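# Stack four magnet blocks from the heap into a tower

## Task

Pick four magnet blocks out of the pile and build one tidy column of them, each block sitting squarely on the one below. Open the grippers and release the top block once the tower is finished.

## Robot and tools

Robot: two arms, left_arm and right_arm, each ending in a parallel two-finger gripper. Every pose is given in one shared scene frame. Its origin lies on the table surface midway between the arms. +x points out across the table, +z points up, and left_arm is mounted on the +y side. The arm names do not match the left or right sides of a camera image. In gripper axes, the fingers point along the gripper's +z and close along its y. The reported end_effector_position is the spot between the finger pads, roughly 1 cm short of the fingertips.

The row: every command uses 16 plain numbers. The first 8 are for left_arm, in this order: x, y, z, qw, qx, qy, qz, opening. The next 8 are the same fields for right_arm. You must send all 16 even if only one arm moves. x, y, z are an absolute target position in metres, and qw..qz are an absolute target orientation quaternion, w first, both in the scene frame. Neither is an offset. Opening runs from -1 (closed) to +1 (fully open, 0.094 m apart).

Keeping an arm still: repeat that arm's whole pose from the last result before it was meant to stop, together with the opening it should keep. To hold an orientation steady, resend the same target quaternion each time. Do not copy the reported quaternion, which may have drifted.

execute_actions(actions, pictures): actions is an empty list or a list holding a single item. An empty list sends nothing and just returns the state. {"rows": [[16 numbers], ...], "steps": n} runs 1 to 15 rows, one per control step of 1/30 s. n can be at most 15 and is 15 if omitted. When there are fewer rows than steps, the last row repeats. {"steps": n} alone is a wait of up to 300 steps, counted from the previous result. pictures is a boolean; images come back by default. If a call is refused, the robot receives nothing. A refusal happens when a target is more than 0.6 m from that arm's last reported position along any of the gripper's axes.

move(target, speed): target is one 16-number row as above. Each gripper travels in a straight line toward its absolute pose, and both paths finish together. A path lasts between 0.5 and 10 s and is cut off at 10 s. speed is the top path speed in m/s, from 0.002 to 0.5, default 0.25. Rotation is capped at twice that value in rad/s. The opening is applied as the move begins. Paths ignore obstacles and the other arm. The hand lags behind the path, can stray from it, and can overshoot the speed, especially near full reach. The result includes a move: line. Its ending can be done, off_target, moving, held or fault. If only one arm is named, the other arm finished normally. Each gripper's distance from its target is also shown. limits=paced means the pose was clipped. limits=held means some steps were blocked, and the arm may then jump faster than the requested speed.

wait(seconds): 0 to 10 s of letting the simulation run with no new command.

zoom_image(camera, region): gives an enlarged crop of the latest image from cam_head_left, cam_head_right, cam_left_wrist or cam_right_wrist. region is [x0, y0, x1, y1] in image pixels with the origin at top-left, no larger than 504x504. All images are 504x504. The head cameras are pinhole and the wrist cameras are fisheye. Calibration numbers are provided and may be slightly off.

finished_scene(scene): pass the current scene's number to end it. This cannot be undone, so call it only once the tower stands and has been released. A reply with no tool call also ends everything.

Motion details: on each step the commanded pose is clipped to within 70 mm and 16 degrees of the measured pose. Damped inverse kinematics then favours position over orientation. After an action stops, an arm drifts on only as far as its last clipped pose, so large moves need several actions or a move call. Arms often stop a centimetre or more short of the target, usually low. The printed position can also be wrong, more so at long reach. Joint limits are listed per arm, and elbows cannot fully straighten.

Result lines: the state line reads left_arm: … | right_arm: …, giving position and quaternion. grip_measured is the measured finger opening on the command scale. Joint positions end with the opening in metres. Each gripper's readings may be off by up to about 1 mm. A Hand target line shows where the controller is driving each arm. HELD marks steps where your row was not sent. pose unreachable means the clearance check changed or blocked a command for the named arm. FAULT and OVER-TEMPERATURE FAULT lines report stops. MOTOR HOT appears from 75 °C.

Gripping: to hold a block, command an opening about 0.03 below grip_measured for a firm grip, or a smaller gap for a lighter one. The pads push with roughly 50 to 62 N and can spike on first contact. Holding a load heats the motors, even while you are only thinking. At 90 °C the arm is stopped for 10 s. At 100 °C it goes limp and drops whatever it holds. Keep holds short.

Things to avoid: do not drop blocks, slam them down or push hard. Faster contact and targets set deeper past the contact point both press harder. Do not let the arms collide or push on each other. Never knock a block off the table, because that fails the task. Random tugs may act on a held block or nudge loose ones, so check grip and placement in the images before letting go. Lower blocks gently onto the stack, centred and aligned, open the gripper, then lift clear.

Each tool is called as name(argument=value, ...), one argument or row to a line, values as JSON.

## Session

execute_actions(
  actions=[],
)

Scene clock: 0.00 s of 5800.00 s.
left_arm: end_effector_position=(+0.4278, +0.3859, +0.1483) grip_measured=+1.000 end_effector_quat_wxyz=(-0.590, +0.726, -0.179, +0.304) | right_arm: end_effector_position=(+0.3829, +0.0141, +0.2211) grip_measured=+1.000 end_effector_quat_wxyz=(+0.471, +0.286, +0.805, +0.219)
Joint positions: left_arm=[-0.157  1.73   0.631  0.825 -1.117 -2.052  0.094] | right_arm=[ 1.095  1.462  1.08  -0.26   0.694  1.223  0.094]
Joint velocities: left_arm=[-0.002  0.007 -0.002  0.081  0.022  0.007  0.   ] | right_arm=[-0.002  0.002  0.002 -0.037  0.007  0.007  0.   ]
Motor temperatures (°C, as the motors report them): left_arm=[21 22 23 24 23 22] | right_arm=[21 24 24 22 23 21]
Hand target (left_arm): +0.428, +0.386, +0.149; -0.592, +0.726, -0.181, +0.300
Hand target (right_arm): +0.382, +0.012, +0.220; +0.471, +0.284, +0.808, +0.212

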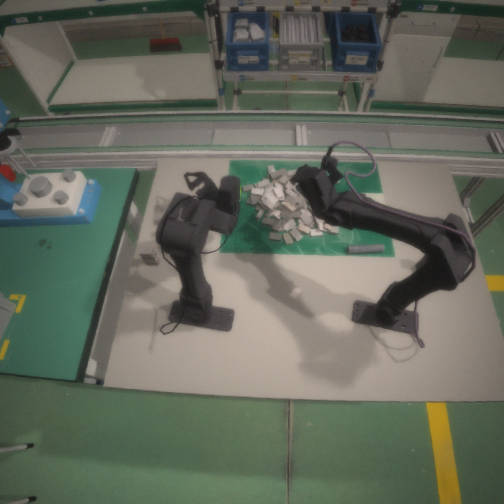

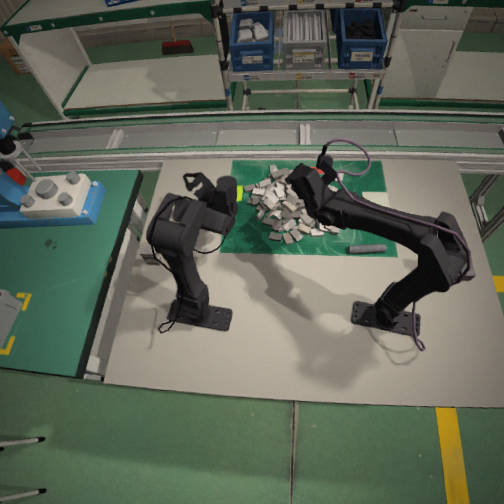

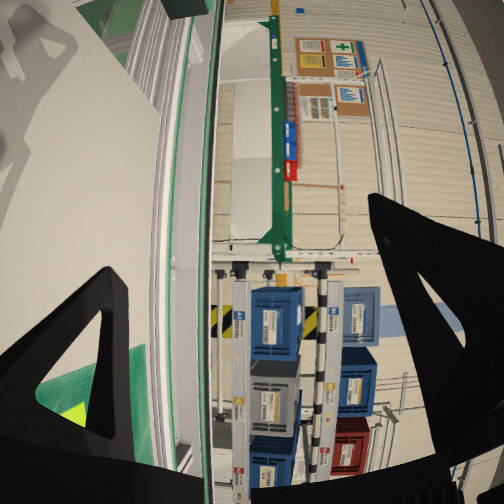

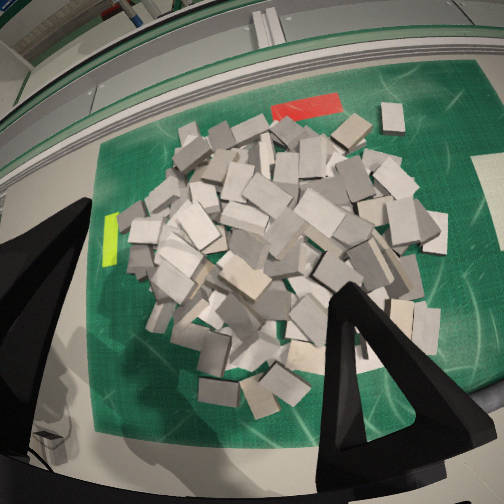

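move(
  target=[0.25,0.40,0.2,0,0,1,0,1, 0.40,-0.02,0.25,0,0,1,0,1],
)

Scene clock: 11.47 s of 5800.00 s.
left_arm: end_effector_position=(+0.2509, +0.3986, +0.1945) grip_measured=+1.000 end_effector_quat_wxyz=(+0.020, -0.019, +1.000, -0.007) | right_arm: end_effector_position=(+0.4011, -0.0173, +0.2479) grip_measured=+1.000 end_effector_quat_wxyz=(+0.126, +0.002, +0.989, +0.078)
Joint positions: left_arm=[ 0.424  1.418  1.431 -1.55   0.025  0.265  0.094] | right_arm=[ 0.734  1.997  2.282 -1.558 -0.004  0.544  0.094]
Joint velocities: left_arm=[-0.012  0.012 -0.007  0.022 -0.081 -0.066  0.   ] | right_arm=[-0.022 -0.012 -0.007 -0.022  0.007  0.037  0.   ]
Motor temperatures (°C, as the motors report them): left_arm=[21 23 25 25 23 22] | right_arm=[22 26 27 23 23 21]
Hand target (left_arm): +0.250, +0.397, +0.201; +0.023, -0.008, +1.000, -0.003
Hand target (right_arm): +0.399, -0.020, +0.251; +0.123, +0.001, +0.989, +0.079
Off the commanded pose (left_arm): 0.006 m, 3 deg.
Off the commanded pose (right_arm): 0.004 m, 17 deg; orientation clipped at the last step of the last action.
joint sent to its limit (left arm) — the command would take joint 4 (wrist pitch) past its lower limit, so that joint was sent only as far as its limit.
joint sent to its limit (right arm) — the command would take joint 4 (wrist pitch) past its lower limit, so that joint was sent only as far as its limit.
After step 90, 2.40 s passed at rest.
move: off_target (left_arm, right_arm); limits=paced
camera_calibration (this result's frames):
cam_left_wrist: T_world_to_cam=[[-0.279604, -0.959714, 0.0277719, 0.440235], [-0.713472, 0.227046, 0.662879, -0.0343366], [-0.642479, 0.165529, -0.748212, 0.344309], [0, 0, 0, 1]] pos_world=[0.319805, 0.373302, 0.268151]
cam_right_wrist: T_world_to_cam=[[0.432114, -0.901804, -0.00517354, -0.196534], [-0.791293, -0.3819, 0.477502, 0.207758], [-0.432589, -0.202241, -0.878615, 0.489168], [0, 0, 0, 1]] pos_world=[0.460931, 0.00103714, 0.329569]

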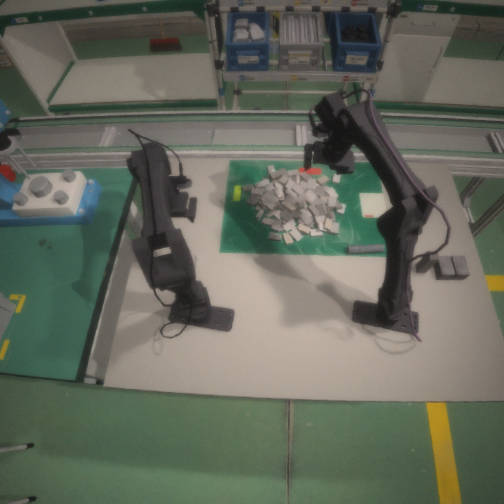

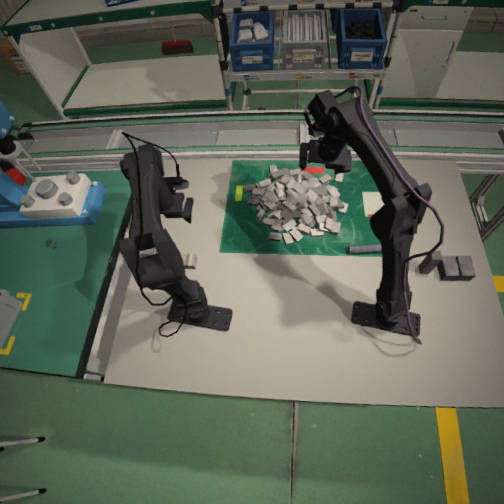

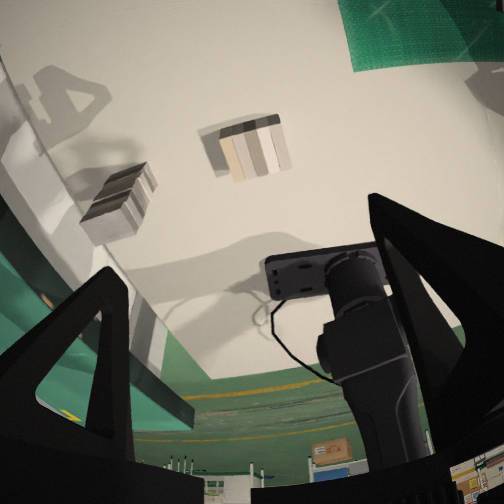

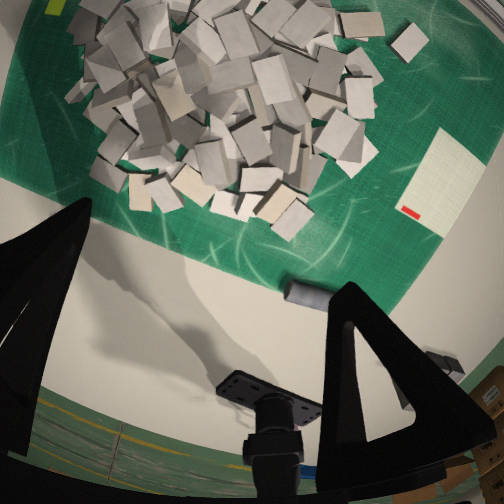

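move(
  target=[0.25,0.40,0.2,0,0,1,0,1, 0.25,-0.30,0.18,0,0,1,0,1],
)

zoom_image(
  camera="cam_head_left",
  region=[210, 150, 400, 270],
)

zoom_image(
  camera="cam_head_right",
  region=[210, 150, 400, 270],
)

Scene clock: 15.13 s of 5800.00 s.
left_arm: end_effector_position=(+0.2497, +0.4020, +0.1944) grip_measured=+1.000 end_effector_quat_wxyz=(+0.017, -0.011, +1.000, +0.002) | right_arm: end_effector_position=(+0.2609, -0.3009, +0.1830) grip_measured=+1.000 end_effector_quat_wxyz=(+0.006, +0.002, +1.000, +0.009)
Joint positions: left_arm=[ 0.424  1.418  1.431 -1.55   0.005  0.282  0.094] | right_arm=[-0.12   1.424  1.39  -1.532 -0.021 -0.31   0.094]
Joint velocities: left_arm=[-0.012 -0.012  0.002 -0.066  0.022  0.007  0.   ] | right_arm=[-0.007 -0.022  0.002  0.007  0.037  0.007  0.   ]
Motor temperatures (°C, as the motors report them): left_arm=[21 23 25 25 23 22] | right_arm=[22 27 27 23 23 21]
Hand target (left_arm): +0.250, +0.400, +0.199; +0.017, -0.000, +1.000, +0.005
Hand target (right_arm): +0.253, -0.300, +0.183; -0.001, +0.000, +1.000, +0.010
Off the commanded pose (left_arm): 0.006 m, 2 deg.
Off the commanded pose (right_arm): 0.011 m, 1 deg.
joint sent to its limit (left arm) — the command would take joint 4 (wrist pitch) past its lower limit, so that joint was sent only as far as its limit.
move: off_target (right_arm)
camera_calibration (this result's frames):
cam_left_wrist: T_world_to_cam=[[-0.295269, -0.955352, 0.0109452, 0.448558], [-0.705593, 0.225772, 0.671688, -0.0390439], [-0.644169, 0.190606, -0.740753, 0.33187], [0, 0, 0, 1]] pos_world=[0.318677, 0.374089, 0.26715]
cam_right_wrist: T_world_to_cam=[[0.434397, -0.900606, 0.0144272, -0.395927], [-0.647133, -0.300916, 0.700477, -0.0345758], [-0.626513, -0.313621, -0.713529, 0.301023], [0, 0, 0, 1]] pos_world=[0.338209, -0.272571, 0.24472]

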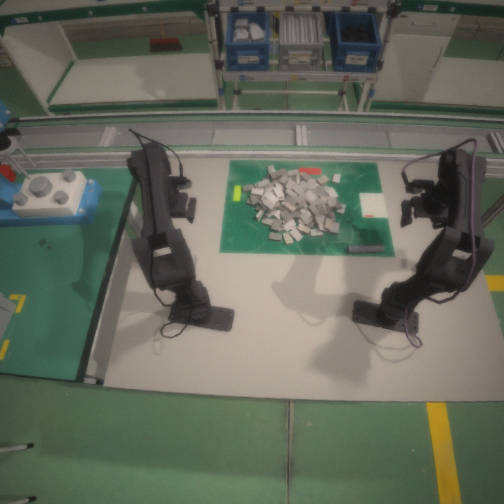

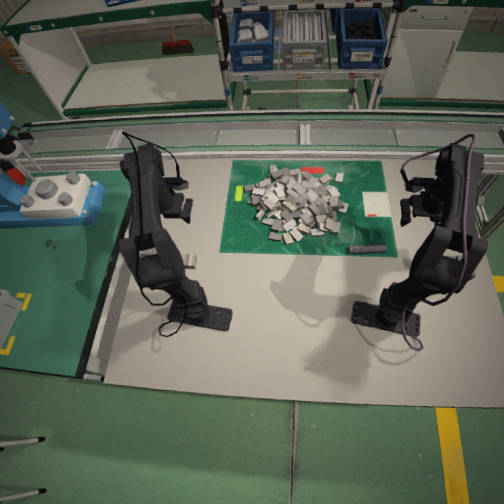

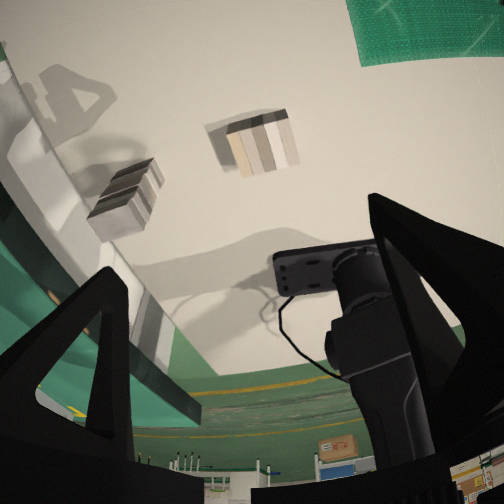

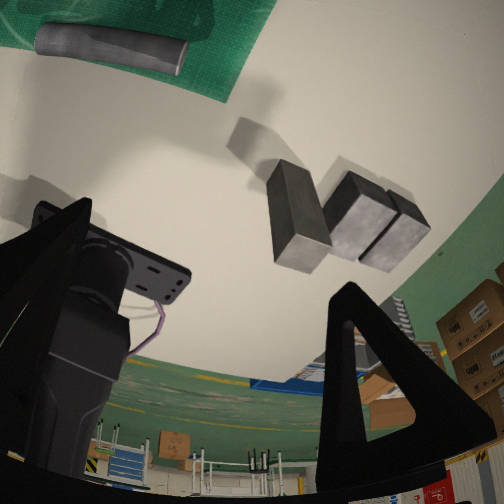

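Region (210, 150, 400, 270) of cam_head_left's 504x504 image, scaled by 2.653, with more detail than that image has; it fills the top 318 rows of this view, and the rest is white.

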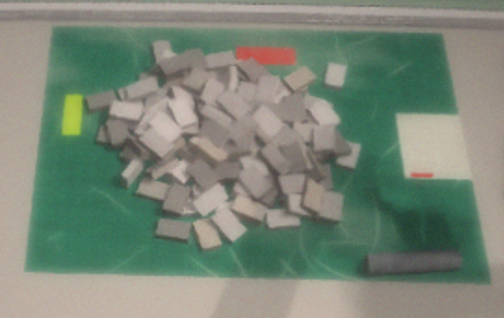

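Region (210, 150, 400, 270) of cam_head_right's 504x504 image, scaled by 2.653, with more detail than that image has; it fills the top 318 rows of this view, and the rest is white.

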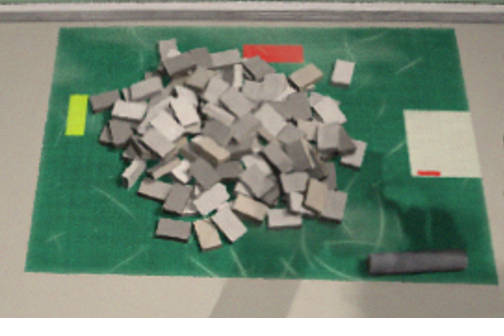

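move(
  target=[0.297,0.11,0.10,0,0.707,0.707,0,0.0, 0.25,-0.30,0.18,0,0,1,0,1],
)

Scene clock: 27.13 s of 5800.00 s.
left_arm: end_effector_position=(+0.2872, +0.1225, +0.0942) grip_measured=+0.002 end_effector_quat_wxyz=(-0.027, +0.700, +0.713, +0.003) | right_arm: end_effector_position=(+0.2544, -0.3015, +0.1808) grip_measured=+1.000 end_effector_quat_wxyz=(+0.001, +0.001, +1.000, +0.003)
Joint positions: left_arm=[-0.568  1.865  1.509 -1.269 -0.01   0.863  0.047] | right_arm=[-0.12   1.405  1.366 -1.531 -0.007 -0.314  0.094]
Joint velocities: left_arm=[-0.002 -0.007 -0.007 -0.051  0.007 -0.095  0.001] | right_arm=[-0.007  0.007  0.012 -0.022 -0.051 -0.066  0.   ]
Motor temperatures (°C, as the motors report them): left_arm=[21 24 26 25 23 22] | right_arm=[22 27 26 22 23 21]
Hand target (left_arm): +0.295, +0.114, +0.099; -0.010, +0.707, +0.707, +0.005
Hand target (right_arm): +0.250, -0.300, +0.180; -0.000, -0.000, +1.000, -0.000
Off the commanded pose (left_arm): 0.017 m, 3 deg.
Off the commanded pose (right_arm): 0.005 m, 0 deg.
After step 90, 5.30 s passed at rest.
move: off_target (left_arm)
camera_calibration (this result's frames):
cam_left_wrist: T_world_to_cam=[[-0.952769, 0.295081, 0.0718175, 0.223632], [0.255886, 0.652648, 0.713143, -0.214514], [0.163563, 0.697838, -0.69733, 0.0368189], [0, 0, 0, 1]] pos_world=[0.261938, 0.0483191, 0.162594]
cam_right_wrist: T_world_to_cam=[[0.43728, -0.899082, 0.0209303, -0.395], [-0.639596, -0.294546, 0.710042, -0.0391007], [-0.632221, -0.323874, -0.703848, 0.291807], [0, 0, 0, 1]] pos_world=[0.332204, -0.272146, 0.241418]

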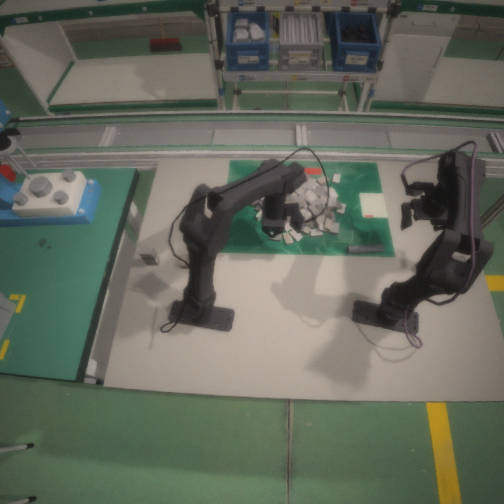

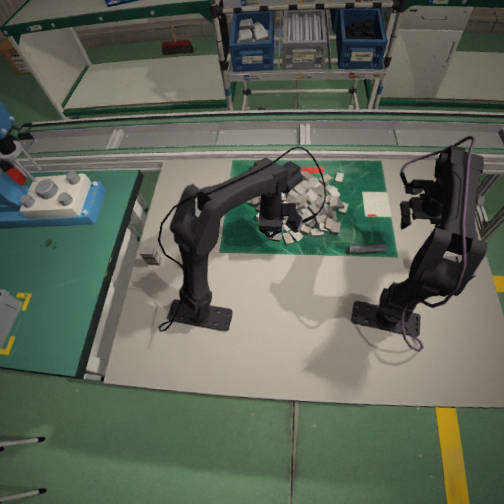

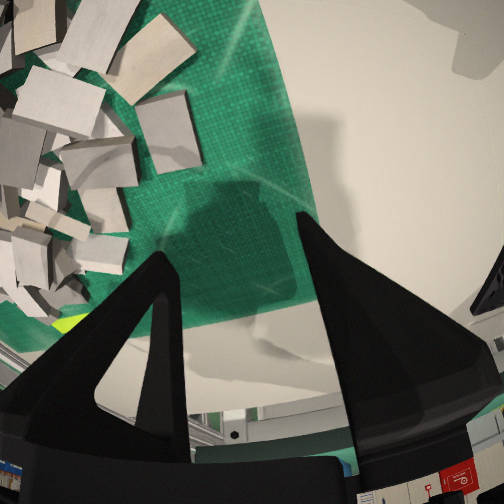

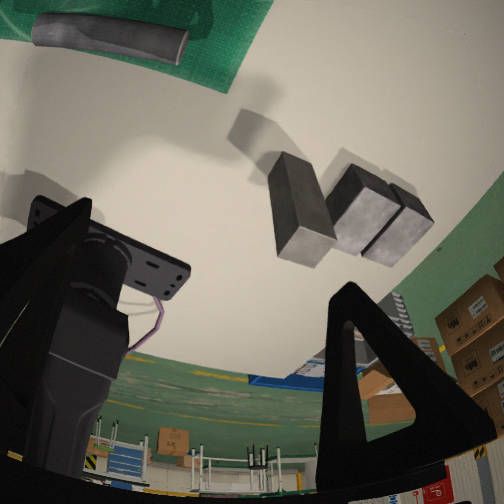

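move(
  target=[0.311,0.100,0.045,0,0.793,0.609,0,-0.2, 0.25,-0.30,0.18,0,0,1,0,1],
  speed=0.1,
)

Scene clock: 33.50 s of 5800.00 s.
left_arm: end_effector_position=(+0.3142, +0.1002, +0.0528) grip_measured=-0.198 end_effector_quat_wxyz=(+0.006, +0.790, +0.614, +0.006) | right_arm: end_effector_position=(+0.2544, -0.3015, +0.1808) grip_measured=+1.000 end_effector_quat_wxyz=(+0.001, +0.001, +1.000, +0.003)
Joint positions: left_arm=[-0.568  1.961  1.475 -1.069 -0.01   1.131  0.038] | right_arm=[-0.12   1.405  1.366 -1.531 -0.007 -0.314  0.094]
Joint velocities: left_arm=[-0.017  0.002 -0.002  0.037 -0.007  0.037  0.   ] | right_arm=[-0.007 -0.007 -0.002  0.037 -0.037 -0.066  0.   ]
Motor temperatures (°C, as the motors report them): left_arm=[21 25 26 25 23 22] | right_arm=[22 27 26 22 23 21]
Hand target (left_arm): +0.310, +0.101, +0.045; -0.000, +0.793, +0.609, -0.000
Hand target (right_arm): +0.250, -0.300, +0.180; -0.000, -0.000, +1.000, +0.000
Off the commanded pose (left_arm): 0.008 m, 1 deg.
Off the commanded pose (right_arm): 0.005 m, 0 deg.
After step 90, 1.53 s passed at rest.
move: done
camera_calibration (this result's frames):
cam_left_wrist: T_world_to_cam=[[-0.841933, 0.539484, 0.0102635, 0.202843], [0.391425, 0.597555, 0.699796, -0.213708], [0.371396, 0.593199, -0.714269, -0.03487], [0, 0, 0, 1]] pos_world=[0.267381, 0.0389567, 0.122563]
cam_right_wrist: T_world_to_cam=[[0.43728, -0.899082, 0.0209303, -0.395], [-0.639596, -0.294546, 0.710042, -0.0391007], [-0.632221, -0.323874, -0.703848, 0.291807], [0, 0, 0, 1]] pos_world=[0.332204, -0.272146, 0.241418]

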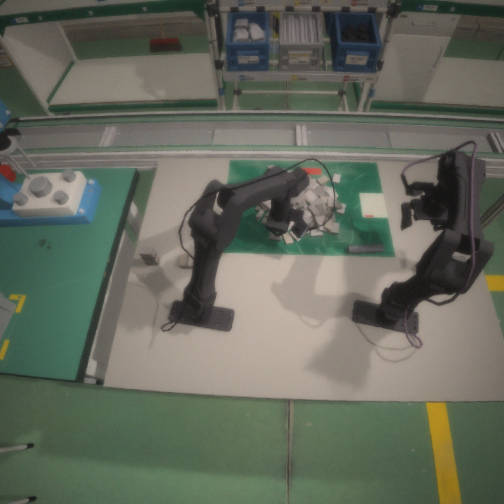

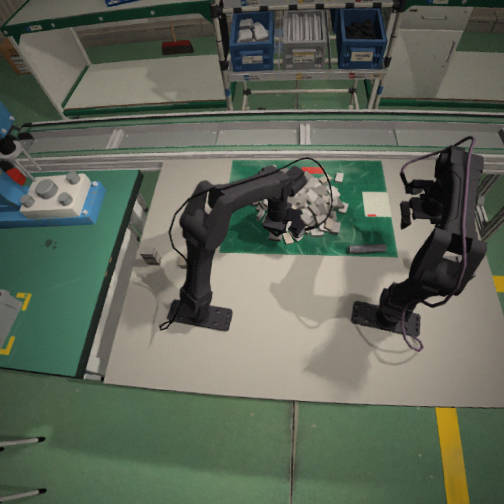

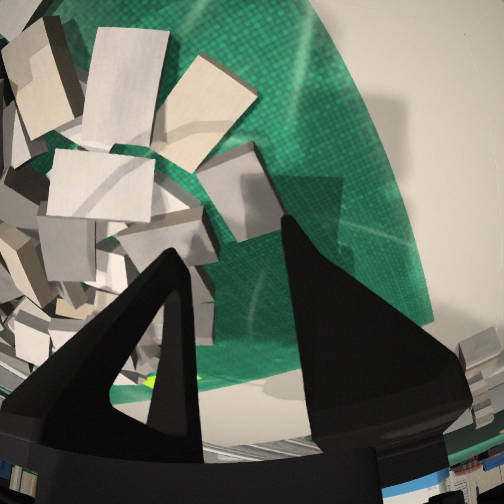

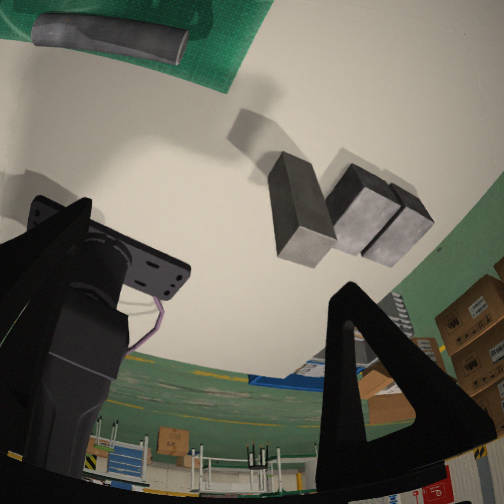

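move(
  target=[0.307,0.1045,0.018,0,0.793,0.609,0,-0.2, 0.25,-0.30,0.18,0,0,1,0,1],
  speed=0.04,
)

Scene clock: 36.77 s of 5800.00 s.
left_arm: end_effector_position=(+0.3103, +0.1034, +0.0262) grip_measured=-0.198 end_effector_quat_wxyz=(+0.006, +0.791, +0.612, +0.006) | right_arm: end_effector_position=(+0.2544, -0.3015, +0.1808) grip_measured=+1.000 end_effector_quat_wxyz=(+0.001, +0.001, +1.000, +0.003)
Joint positions: left_arm=[-0.568  1.973  1.381 -0.964 -0.01   1.134  0.038] | right_arm=[-0.12   1.405  1.366 -1.531 -0.007 -0.314  0.094]
Joint velocities: left_arm=[-0.007 -0.017 -0.007  0.037 -0.051 -0.007 -0.   ] | right_arm=[-0.012 -0.017  0.002  0.022 -0.022  0.037  0.   ]
Motor temperatures (°C, as the motors report them): left_arm=[21 25 26 25 23 22] | right_arm=[22 27 26 22 23 21]
Hand target (left_arm): +0.306, +0.105, +0.018; -0.000, +0.793, +0.609, -0.000
Hand target (right_arm): +0.250, -0.300, +0.180; -0.000, -0.000, +1.000, +0.000
Off the commanded pose (left_arm): 0.009 m, 1 deg.
Off the commanded pose (right_arm): 0.005 m, 0 deg.
move: done
camera_calibration (this result's frames):
cam_left_wrist: T_world_to_cam=[[-0.840283, 0.54205, 0.0102882, 0.197334], [0.393243, 0.596321, 0.69983, -0.195972], [0.373208, 0.592101, -0.714236, -0.0547273], [0, 0, 0, 1]] pos_world=[0.263306, 0.0423011, 0.0960285]
cam_right_wrist: T_world_to_cam=[[0.43728, -0.899082, 0.0209303, -0.395], [-0.639596, -0.294546, 0.710042, -0.0391007], [-0.632221, -0.323874, -0.703848, 0.291807], [0, 0, 0, 1]] pos_world=[0.332204, -0.272146, 0.241418]

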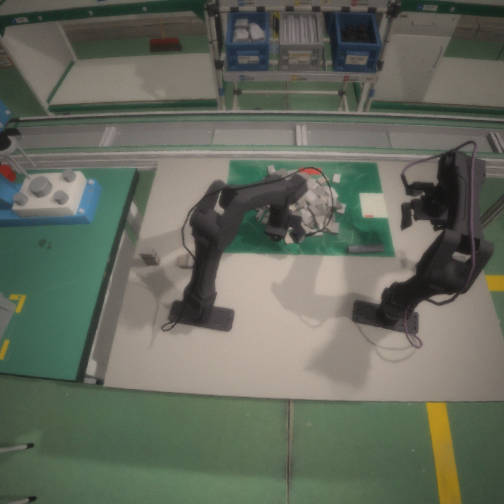

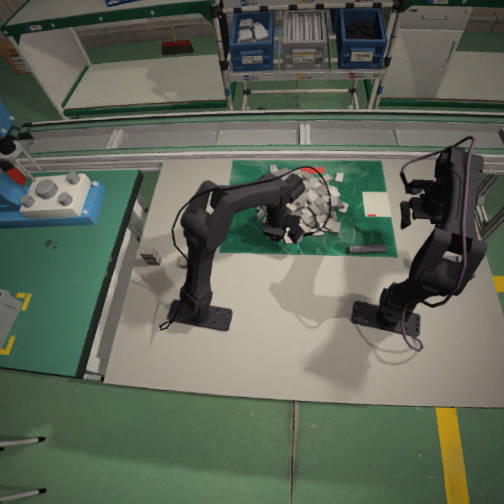

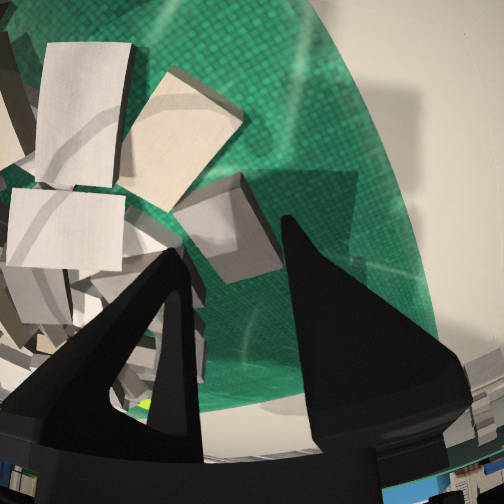

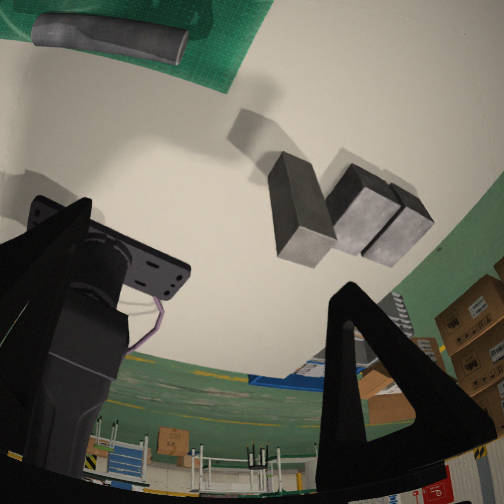

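move(
  target=[0.302,0.106,0.018,0,0.793,0.609,0,-0.2, 0.25,-0.30,0.18,0,0,1,0,1],
  speed=0.03,
)

move(
  target=[0.302,0.106,0.007,0,0.793,0.609,0,-0.2, 0.25,-0.30,0.18,0,0,1,0,1],
  speed=0.02,
)

Scene clock: 40.33 s of 5800.00 s.
left_arm: end_effector_position=(+0.3074, +0.1056, +0.0224) grip_measured=-0.198 end_effector_quat_wxyz=(+0.002, +0.791, +0.612, +0.005) | right_arm: end_effector_position=(+0.2544, -0.3015, +0.1808) grip_measured=+1.000 end_effector_quat_wxyz=(+0.001, +0.001, +1.000, +0.003)
Joint positions: left_arm=[-0.568  1.973  1.365 -0.957 -0.009  1.134  0.038] | right_arm=[-0.12   1.405  1.366 -1.531 -0.007 -0.314  0.094]
Joint velocities: left_arm=[-0.002  0.012 -0.017  0.007 -0.051 -0.051 -0.   ] | right_arm=[ 0.002 -0.007 -0.027 -0.051 -0.022  0.007  0.   ]
Motor temperatures (°C, as the motors report them): left_arm=[21 26 26 25 23 22] | right_arm=[22 27 26 22 23 21]
Hand target (left_arm): +0.302, +0.106, +0.018; -0.000, +0.793, +0.609, +0.000
Hand target (right_arm): +0.250, -0.300, +0.180; -0.000, -0.000, +1.000, +0.000
Off the commanded pose (left_arm): 0.007 m, 1 deg.
Off the commanded pose (right_arm): 0.005 m, 0 deg.
move: done
camera_calibration (this result's frames):
cam_left_wrist: T_world_to_cam=[[-0.840167, 0.541991, 0.0191347, 0.193542], [0.398497, 0.593029, 0.699655, -0.194701], [0.367859, 0.595452, -0.714225, -0.0563325], [0, 0, 0, 1]] pos_world=[0.260918, 0.0441089, 0.0922863]
cam_right_wrist: T_world_to_cam=[[0.43728, -0.899082, 0.0209303, -0.395], [-0.639596, -0.294546, 0.710042, -0.0391007], [-0.632221, -0.323874, -0.703848, 0.291807], [0, 0, 0, 1]] pos_world=[0.332204, -0.272146, 0.241418]

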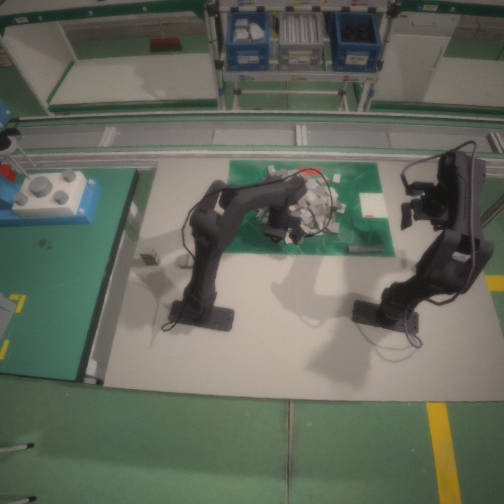

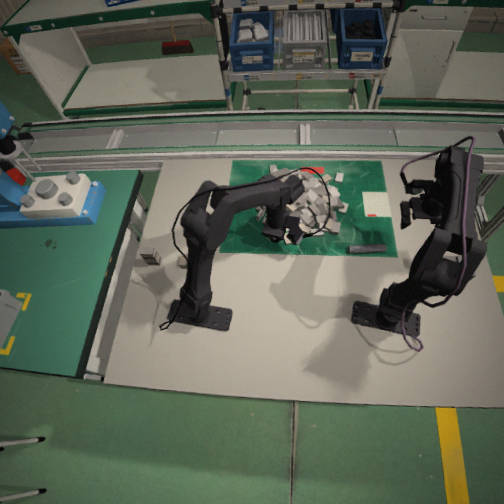

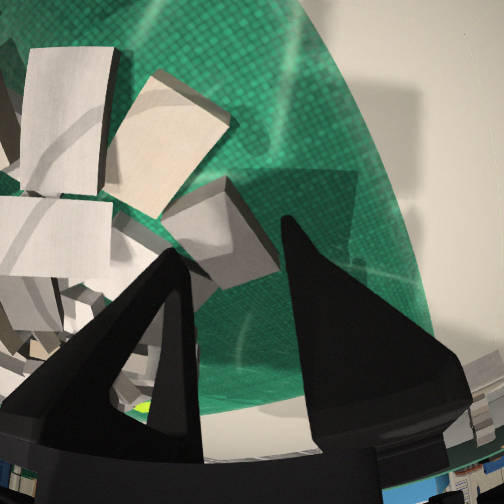

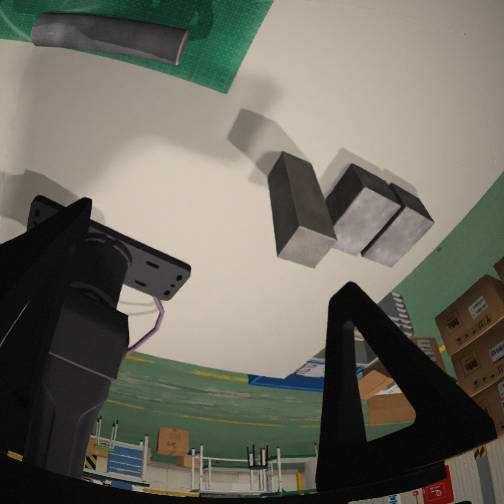

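Scene clock: 41.53 s of 5800.00 s.
left_arm: end_effector_position=(+0.3056, +0.1060, +0.0159) grip_measured=-0.198 end_effector_quat_wxyz=(+0.004, +0.791, +0.612, +0.003) | right_arm: end_effector_position=(+0.2544, -0.3015, +0.1808) grip_measured=+1.000 end_effector_quat_wxyz=(+0.001, +0.001, +1.000, +0.003)
Joint positions: left_arm=[-0.568  1.973  1.337 -0.925 -0.004  1.134  0.038] | right_arm=[-0.12   1.405  1.366 -1.531 -0.007 -0.314  0.094]
Joint velocities: left_arm=[-0.002  0.007 -0.002  0.037  0.022  0.022  0.   ] | right_arm=[-0.002 -0.007  0.007 -0.051 -0.022 -0.11   0.   ]
Motor temperatures (°C, as the motors report them): left_arm=[21 26 26 25 23 22] | right_arm=[22 27 26 22 23 21]
Hand target (left_arm): +0.302, +0.106, +0.007; -0.000, +0.793, +0.609, -0.000
Hand target (right_arm): +0.250, -0.300, +0.180; -0.000, -0.000, +1.000, +0.000
Off the commanded pose (left_arm): 0.010 m, 1 deg.
Off the commanded pose (right_arm): 0.005 m, 0 deg.
move: done
camera_calibration (this result's frames):
cam_left_wrist: T_world_to_cam=[[-0.840148, 0.542125, 0.0158778, 0.191946], [0.398496, 0.597173, 0.696122, -0.190061], [0.367903, 0.591172, -0.717748, -0.0600834], [0, 0, 0, 1]] pos_world=[0.259106, 0.0449599, 0.0861329]
cam_right_wrist: T_world_to_cam=[[0.43728, -0.899082, 0.0209303, -0.395], [-0.639596, -0.294546, 0.710042, -0.0391007], [-0.632221, -0.323874, -0.703848, 0.291807], [0, 0, 0, 1]] pos_world=[0.332204, -0.272146, 0.241418]

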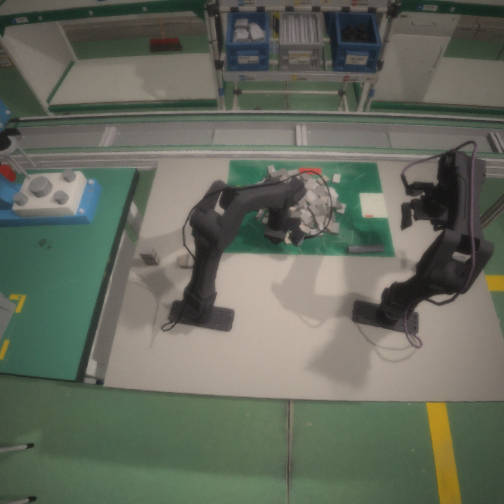

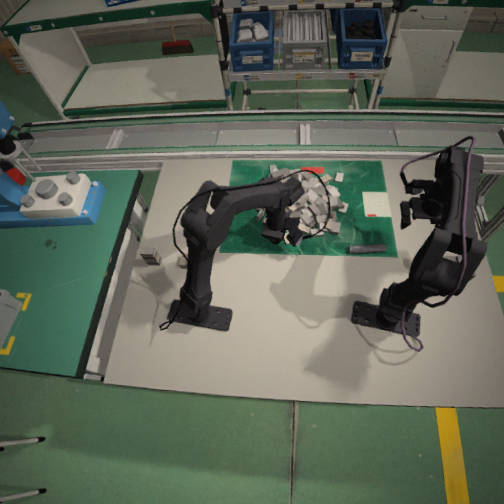

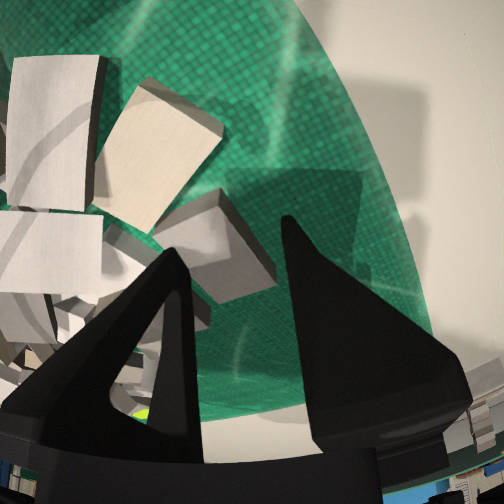

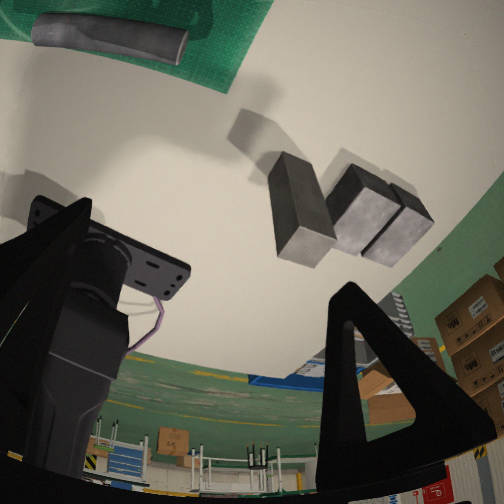

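move(
  target=[0.306,0.105,0.007,0,0.793,0.609,0,-0.2, 0.25,-0.30,0.18,0,0,1,0,1],
  speed=0.02,
)

Scene clock: 44.17 s of 5800.00 s.
left_arm: end_effector_position=(+0.3065, +0.1053, +0.0153) grip_measured=-0.198 end_effector_quat_wxyz=(+0.006, +0.791, +0.612, +0.003) | right_arm: end_effector_position=(+0.2544, -0.3015, +0.1808) grip_measured=+1.000 end_effector_quat_wxyz=(+0.001, +0.001, +1.000, +0.003)
Joint positions: left_arm=[-0.568  1.975  1.337 -0.92  -0.004  1.134  0.038] | right_arm=[-0.12   1.405  1.366 -1.531 -0.007 -0.314  0.094]
Joint velocities: left_arm=[-0.002  0.012  0.017  0.022  0.022  0.051 -0.001] | right_arm=[ 0.012 -0.012 -0.017 -0.007  0.037  0.007  0.   ]
Motor temperatures (°C, as the motors report them): left_arm=[21 26 26 25 23 22] | right_arm=[22 27 26 22 23 21]
Hand target (left_arm): +0.306, +0.105, +0.007; +0.000, +0.793, +0.609, -0.000
Hand target (right_arm): +0.250, -0.300, +0.180; -0.000, -0.000, +1.000, +0.000
Off the commanded pose (left_arm): 0.008 m, 1 deg.
Off the commanded pose (right_arm): 0.005 m, 0 deg.
move: done
camera_calibration (this result's frames):
cam_left_wrist: T_world_to_cam=[[-0.840186, 0.542156, 0.0124681, 0.19314], [0.396652, 0.598693, 0.695869, -0.18913], [0.369805, 0.589605, -0.71806, -0.060846], [0, 0, 0, 1]] pos_world=[0.259793, 0.044394, 0.0855104]
cam_right_wrist: T_world_to_cam=[[0.43728, -0.899082, 0.0209303, -0.395], [-0.639596, -0.294546, 0.710042, -0.0391007], [-0.632221, -0.323874, -0.703848, 0.291807], [0, 0, 0, 1]] pos_world=[0.332204, -0.272146, 0.241418]

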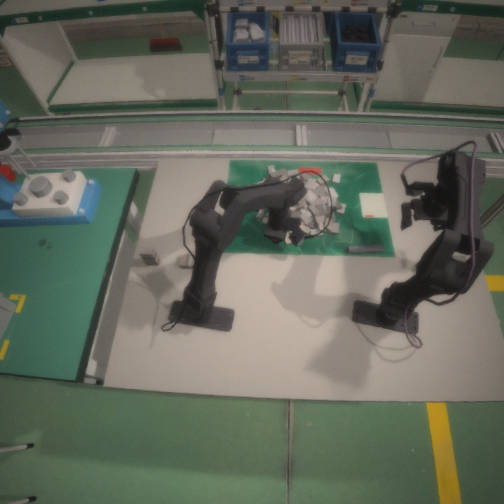

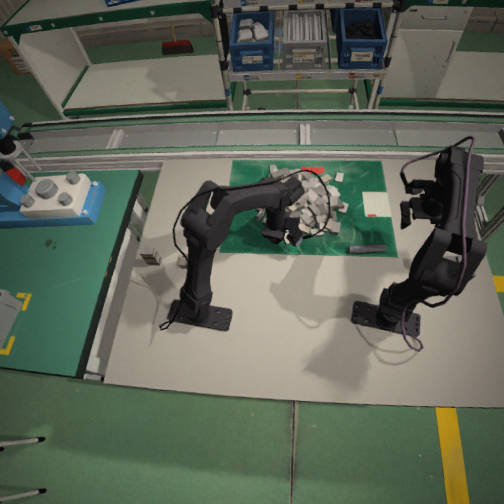

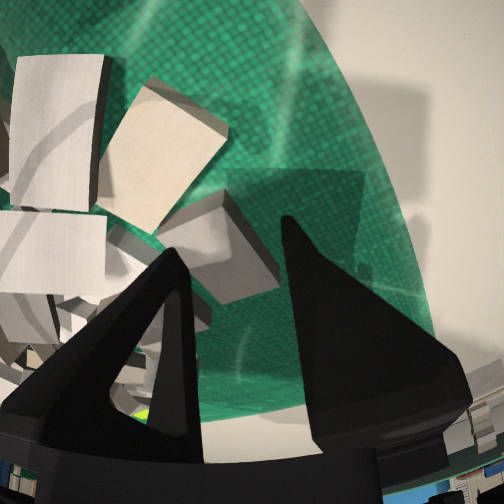

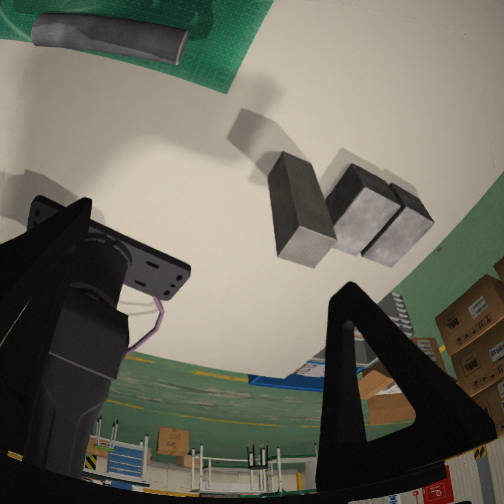

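move(
  target=[0.309,0.1045,0.002,0,0.793,0.609,0,-0.2, 0.25,-0.30,0.18,0,0,1,0,1],
  speed=0.02,
)

Scene clock: 46.30 s of 5800.00 s.
left_arm: end_effector_position=(+0.3065, +0.1053, +0.0149) grip_measured=-0.198 end_effector_quat_wxyz=(+0.005, +0.791, +0.612, +0.004) | right_arm: end_effector_position=(+0.2544, -0.3015, +0.1808) grip_measured=+1.000 end_effector_quat_wxyz=(+0.001, +0.001, +1.000, +0.003)
Joint positions: left_arm=[-0.568  1.976  1.337 -0.92  -0.005  1.136  0.038] | right_arm=[-0.12   1.405  1.366 -1.531 -0.007 -0.314  0.094]
Joint velocities: left_arm=[ 0.002  0.002 -0.012  0.037 -0.037  0.022 -0.001] | right_arm=[ 0.002  0.007  0.007 -0.051  0.051  0.022  0.   ]
Motor temperatures (°C, as the motors report them): left_arm=[21 27 26 25 23 22] | right_arm=[22 27 26 22 23 21]
Hand target (left_arm): +0.308, +0.105, +0.002; +0.000, +0.793, +0.609, -0.000
Hand target (right_arm): +0.250, -0.300, +0.180; -0.000, -0.000, +1.000, +0.000
Off the commanded pose (left_arm): 0.013 m, 1 deg.
Off the commanded pose (right_arm): 0.005 m, 0 deg.
move: off_target (left_arm)
camera_calibration (this result's frames):
cam_left_wrist: T_world_to_cam=[[-0.839148, 0.543743, 0.0131875, 0.192633], [0.398024, 0.597378, 0.696216, -0.189198], [0.370684, 0.589477, -0.717711, -0.0614342], [0, 0, 0, 1]] pos_world=[0.259726, 0.0444941, 0.0850903]
cam_right_wrist: T_world_to_cam=[[0.43728, -0.899082, 0.0209303, -0.395], [-0.639596, -0.294546, 0.710042, -0.0391007], [-0.632221, -0.323874, -0.703848, 0.291807], [0, 0, 0, 1]] pos_world=[0.332204, -0.272146, 0.241418]

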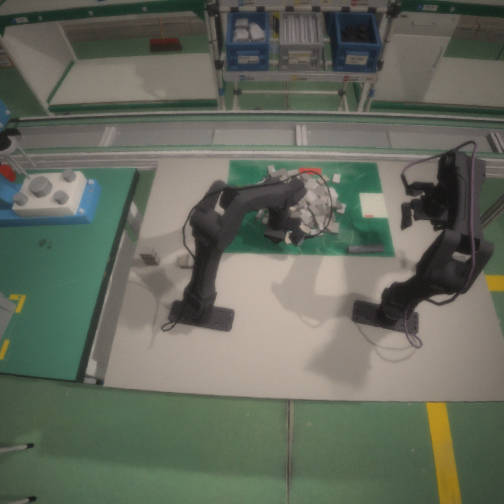

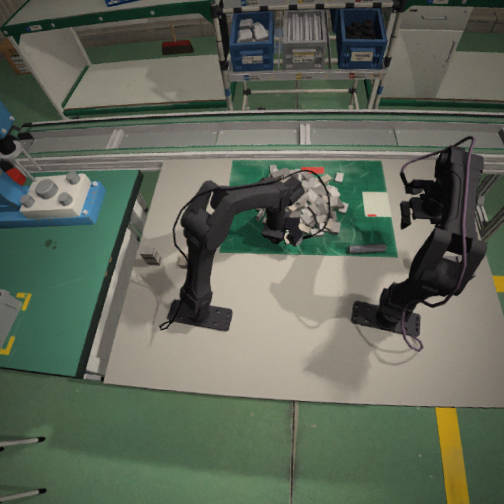

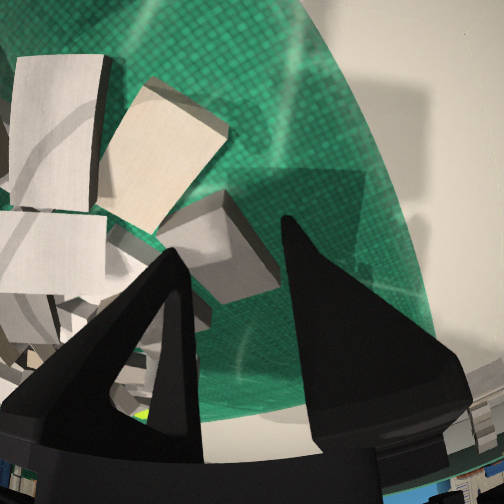

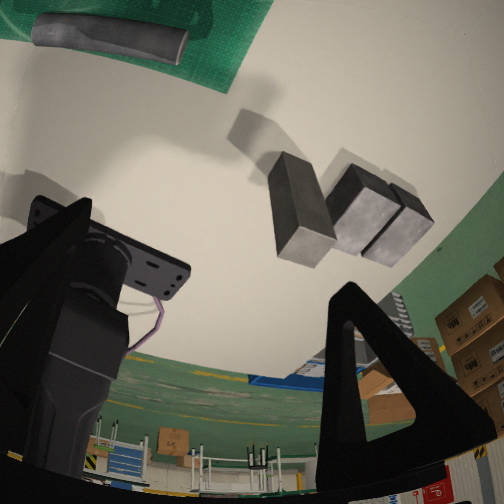

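move(
  target=[0.3065,0.1053,0.010,0,0.793,0.609,0,-0.55, 0.25,-0.30,0.18,0,0,1,0,1],
  speed=0.02,
)

Scene clock: 48.17 s of 5800.00 s.
left_arm: end_effector_position=(+0.3094, +0.1043, +0.0149) grip_measured=-0.546 end_effector_quat_wxyz=(+0.011, +0.791, +0.611, +0.008) | right_arm: end_effector_position=(+0.2544, -0.3015, +0.1808) grip_measured=+1.000 end_effector_quat_wxyz=(+0.001, +0.001, +1.000, +0.003)
Joint positions: left_arm=[-0.568  1.976  1.337 -0.908 -0.011  1.136  0.021] | right_arm=[-0.12   1.405  1.366 -1.531 -0.007 -0.314  0.094]
Joint velocities: left_arm=[-0.007  0.002  0.002  0.022  0.051 -0.022  0.   ] | right_arm=[-0.002 -0.002 -0.017 -0.022 -0.095  0.007  0.   ]
Motor temperatures (°C, as the motors report them): left_arm=[21 27 26 25 23 22] | right_arm=[22 27 26 22 23 21]
Hand target (left_arm): +0.306, +0.105, +0.010; +0.000, +0.793, +0.609, +0.000
Hand target (right_arm): +0.250, -0.300, +0.180; -0.000, -0.000, +1.000, +0.000
Off the commanded pose (left_arm): 0.006 m, 2 deg.
Off the commanded pose (right_arm): 0.005 m, 0 deg.
move: done
camera_calibration (this result's frames):
cam_left_wrist: T_world_to_cam=[[-0.839092, 0.543989, 0.000745326, 0.195819], [0.389106, 0.59923, 0.699657, -0.187287], [0.380159, 0.587367, -0.714478, -0.0646417], [0, 0, 0, 1]] pos_world=[0.261759, 0.043673, 0.0847058]
cam_right_wrist: T_world_to_cam=[[0.43728, -0.899082, 0.0209303, -0.395], [-0.639596, -0.294546, 0.710042, -0.0391007], [-0.632221, -0.323874, -0.703848, 0.291807], [0, 0, 0, 1]] pos_world=[0.332204, -0.272146, 0.241418]

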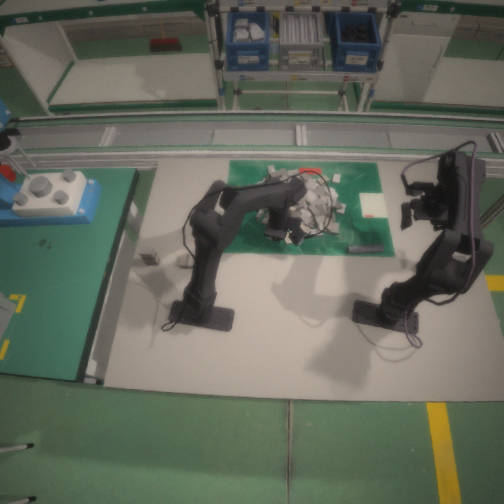

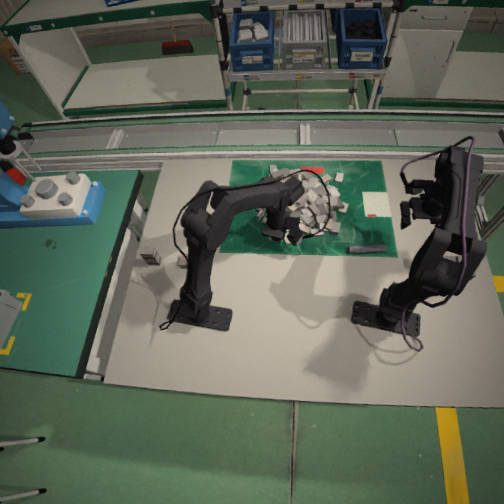

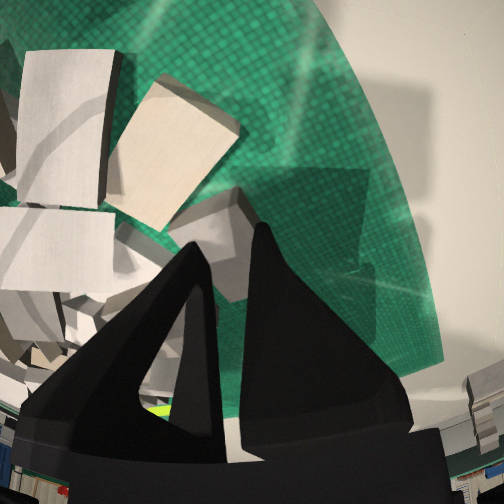

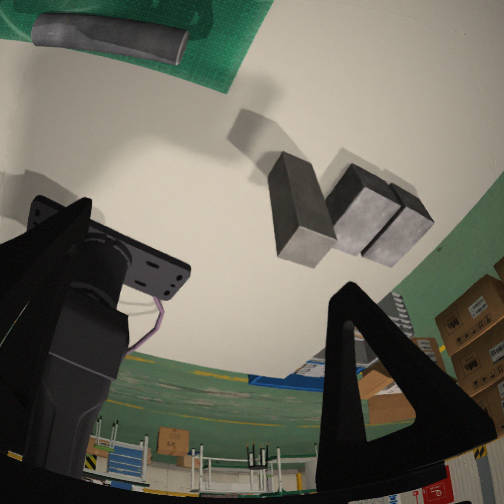

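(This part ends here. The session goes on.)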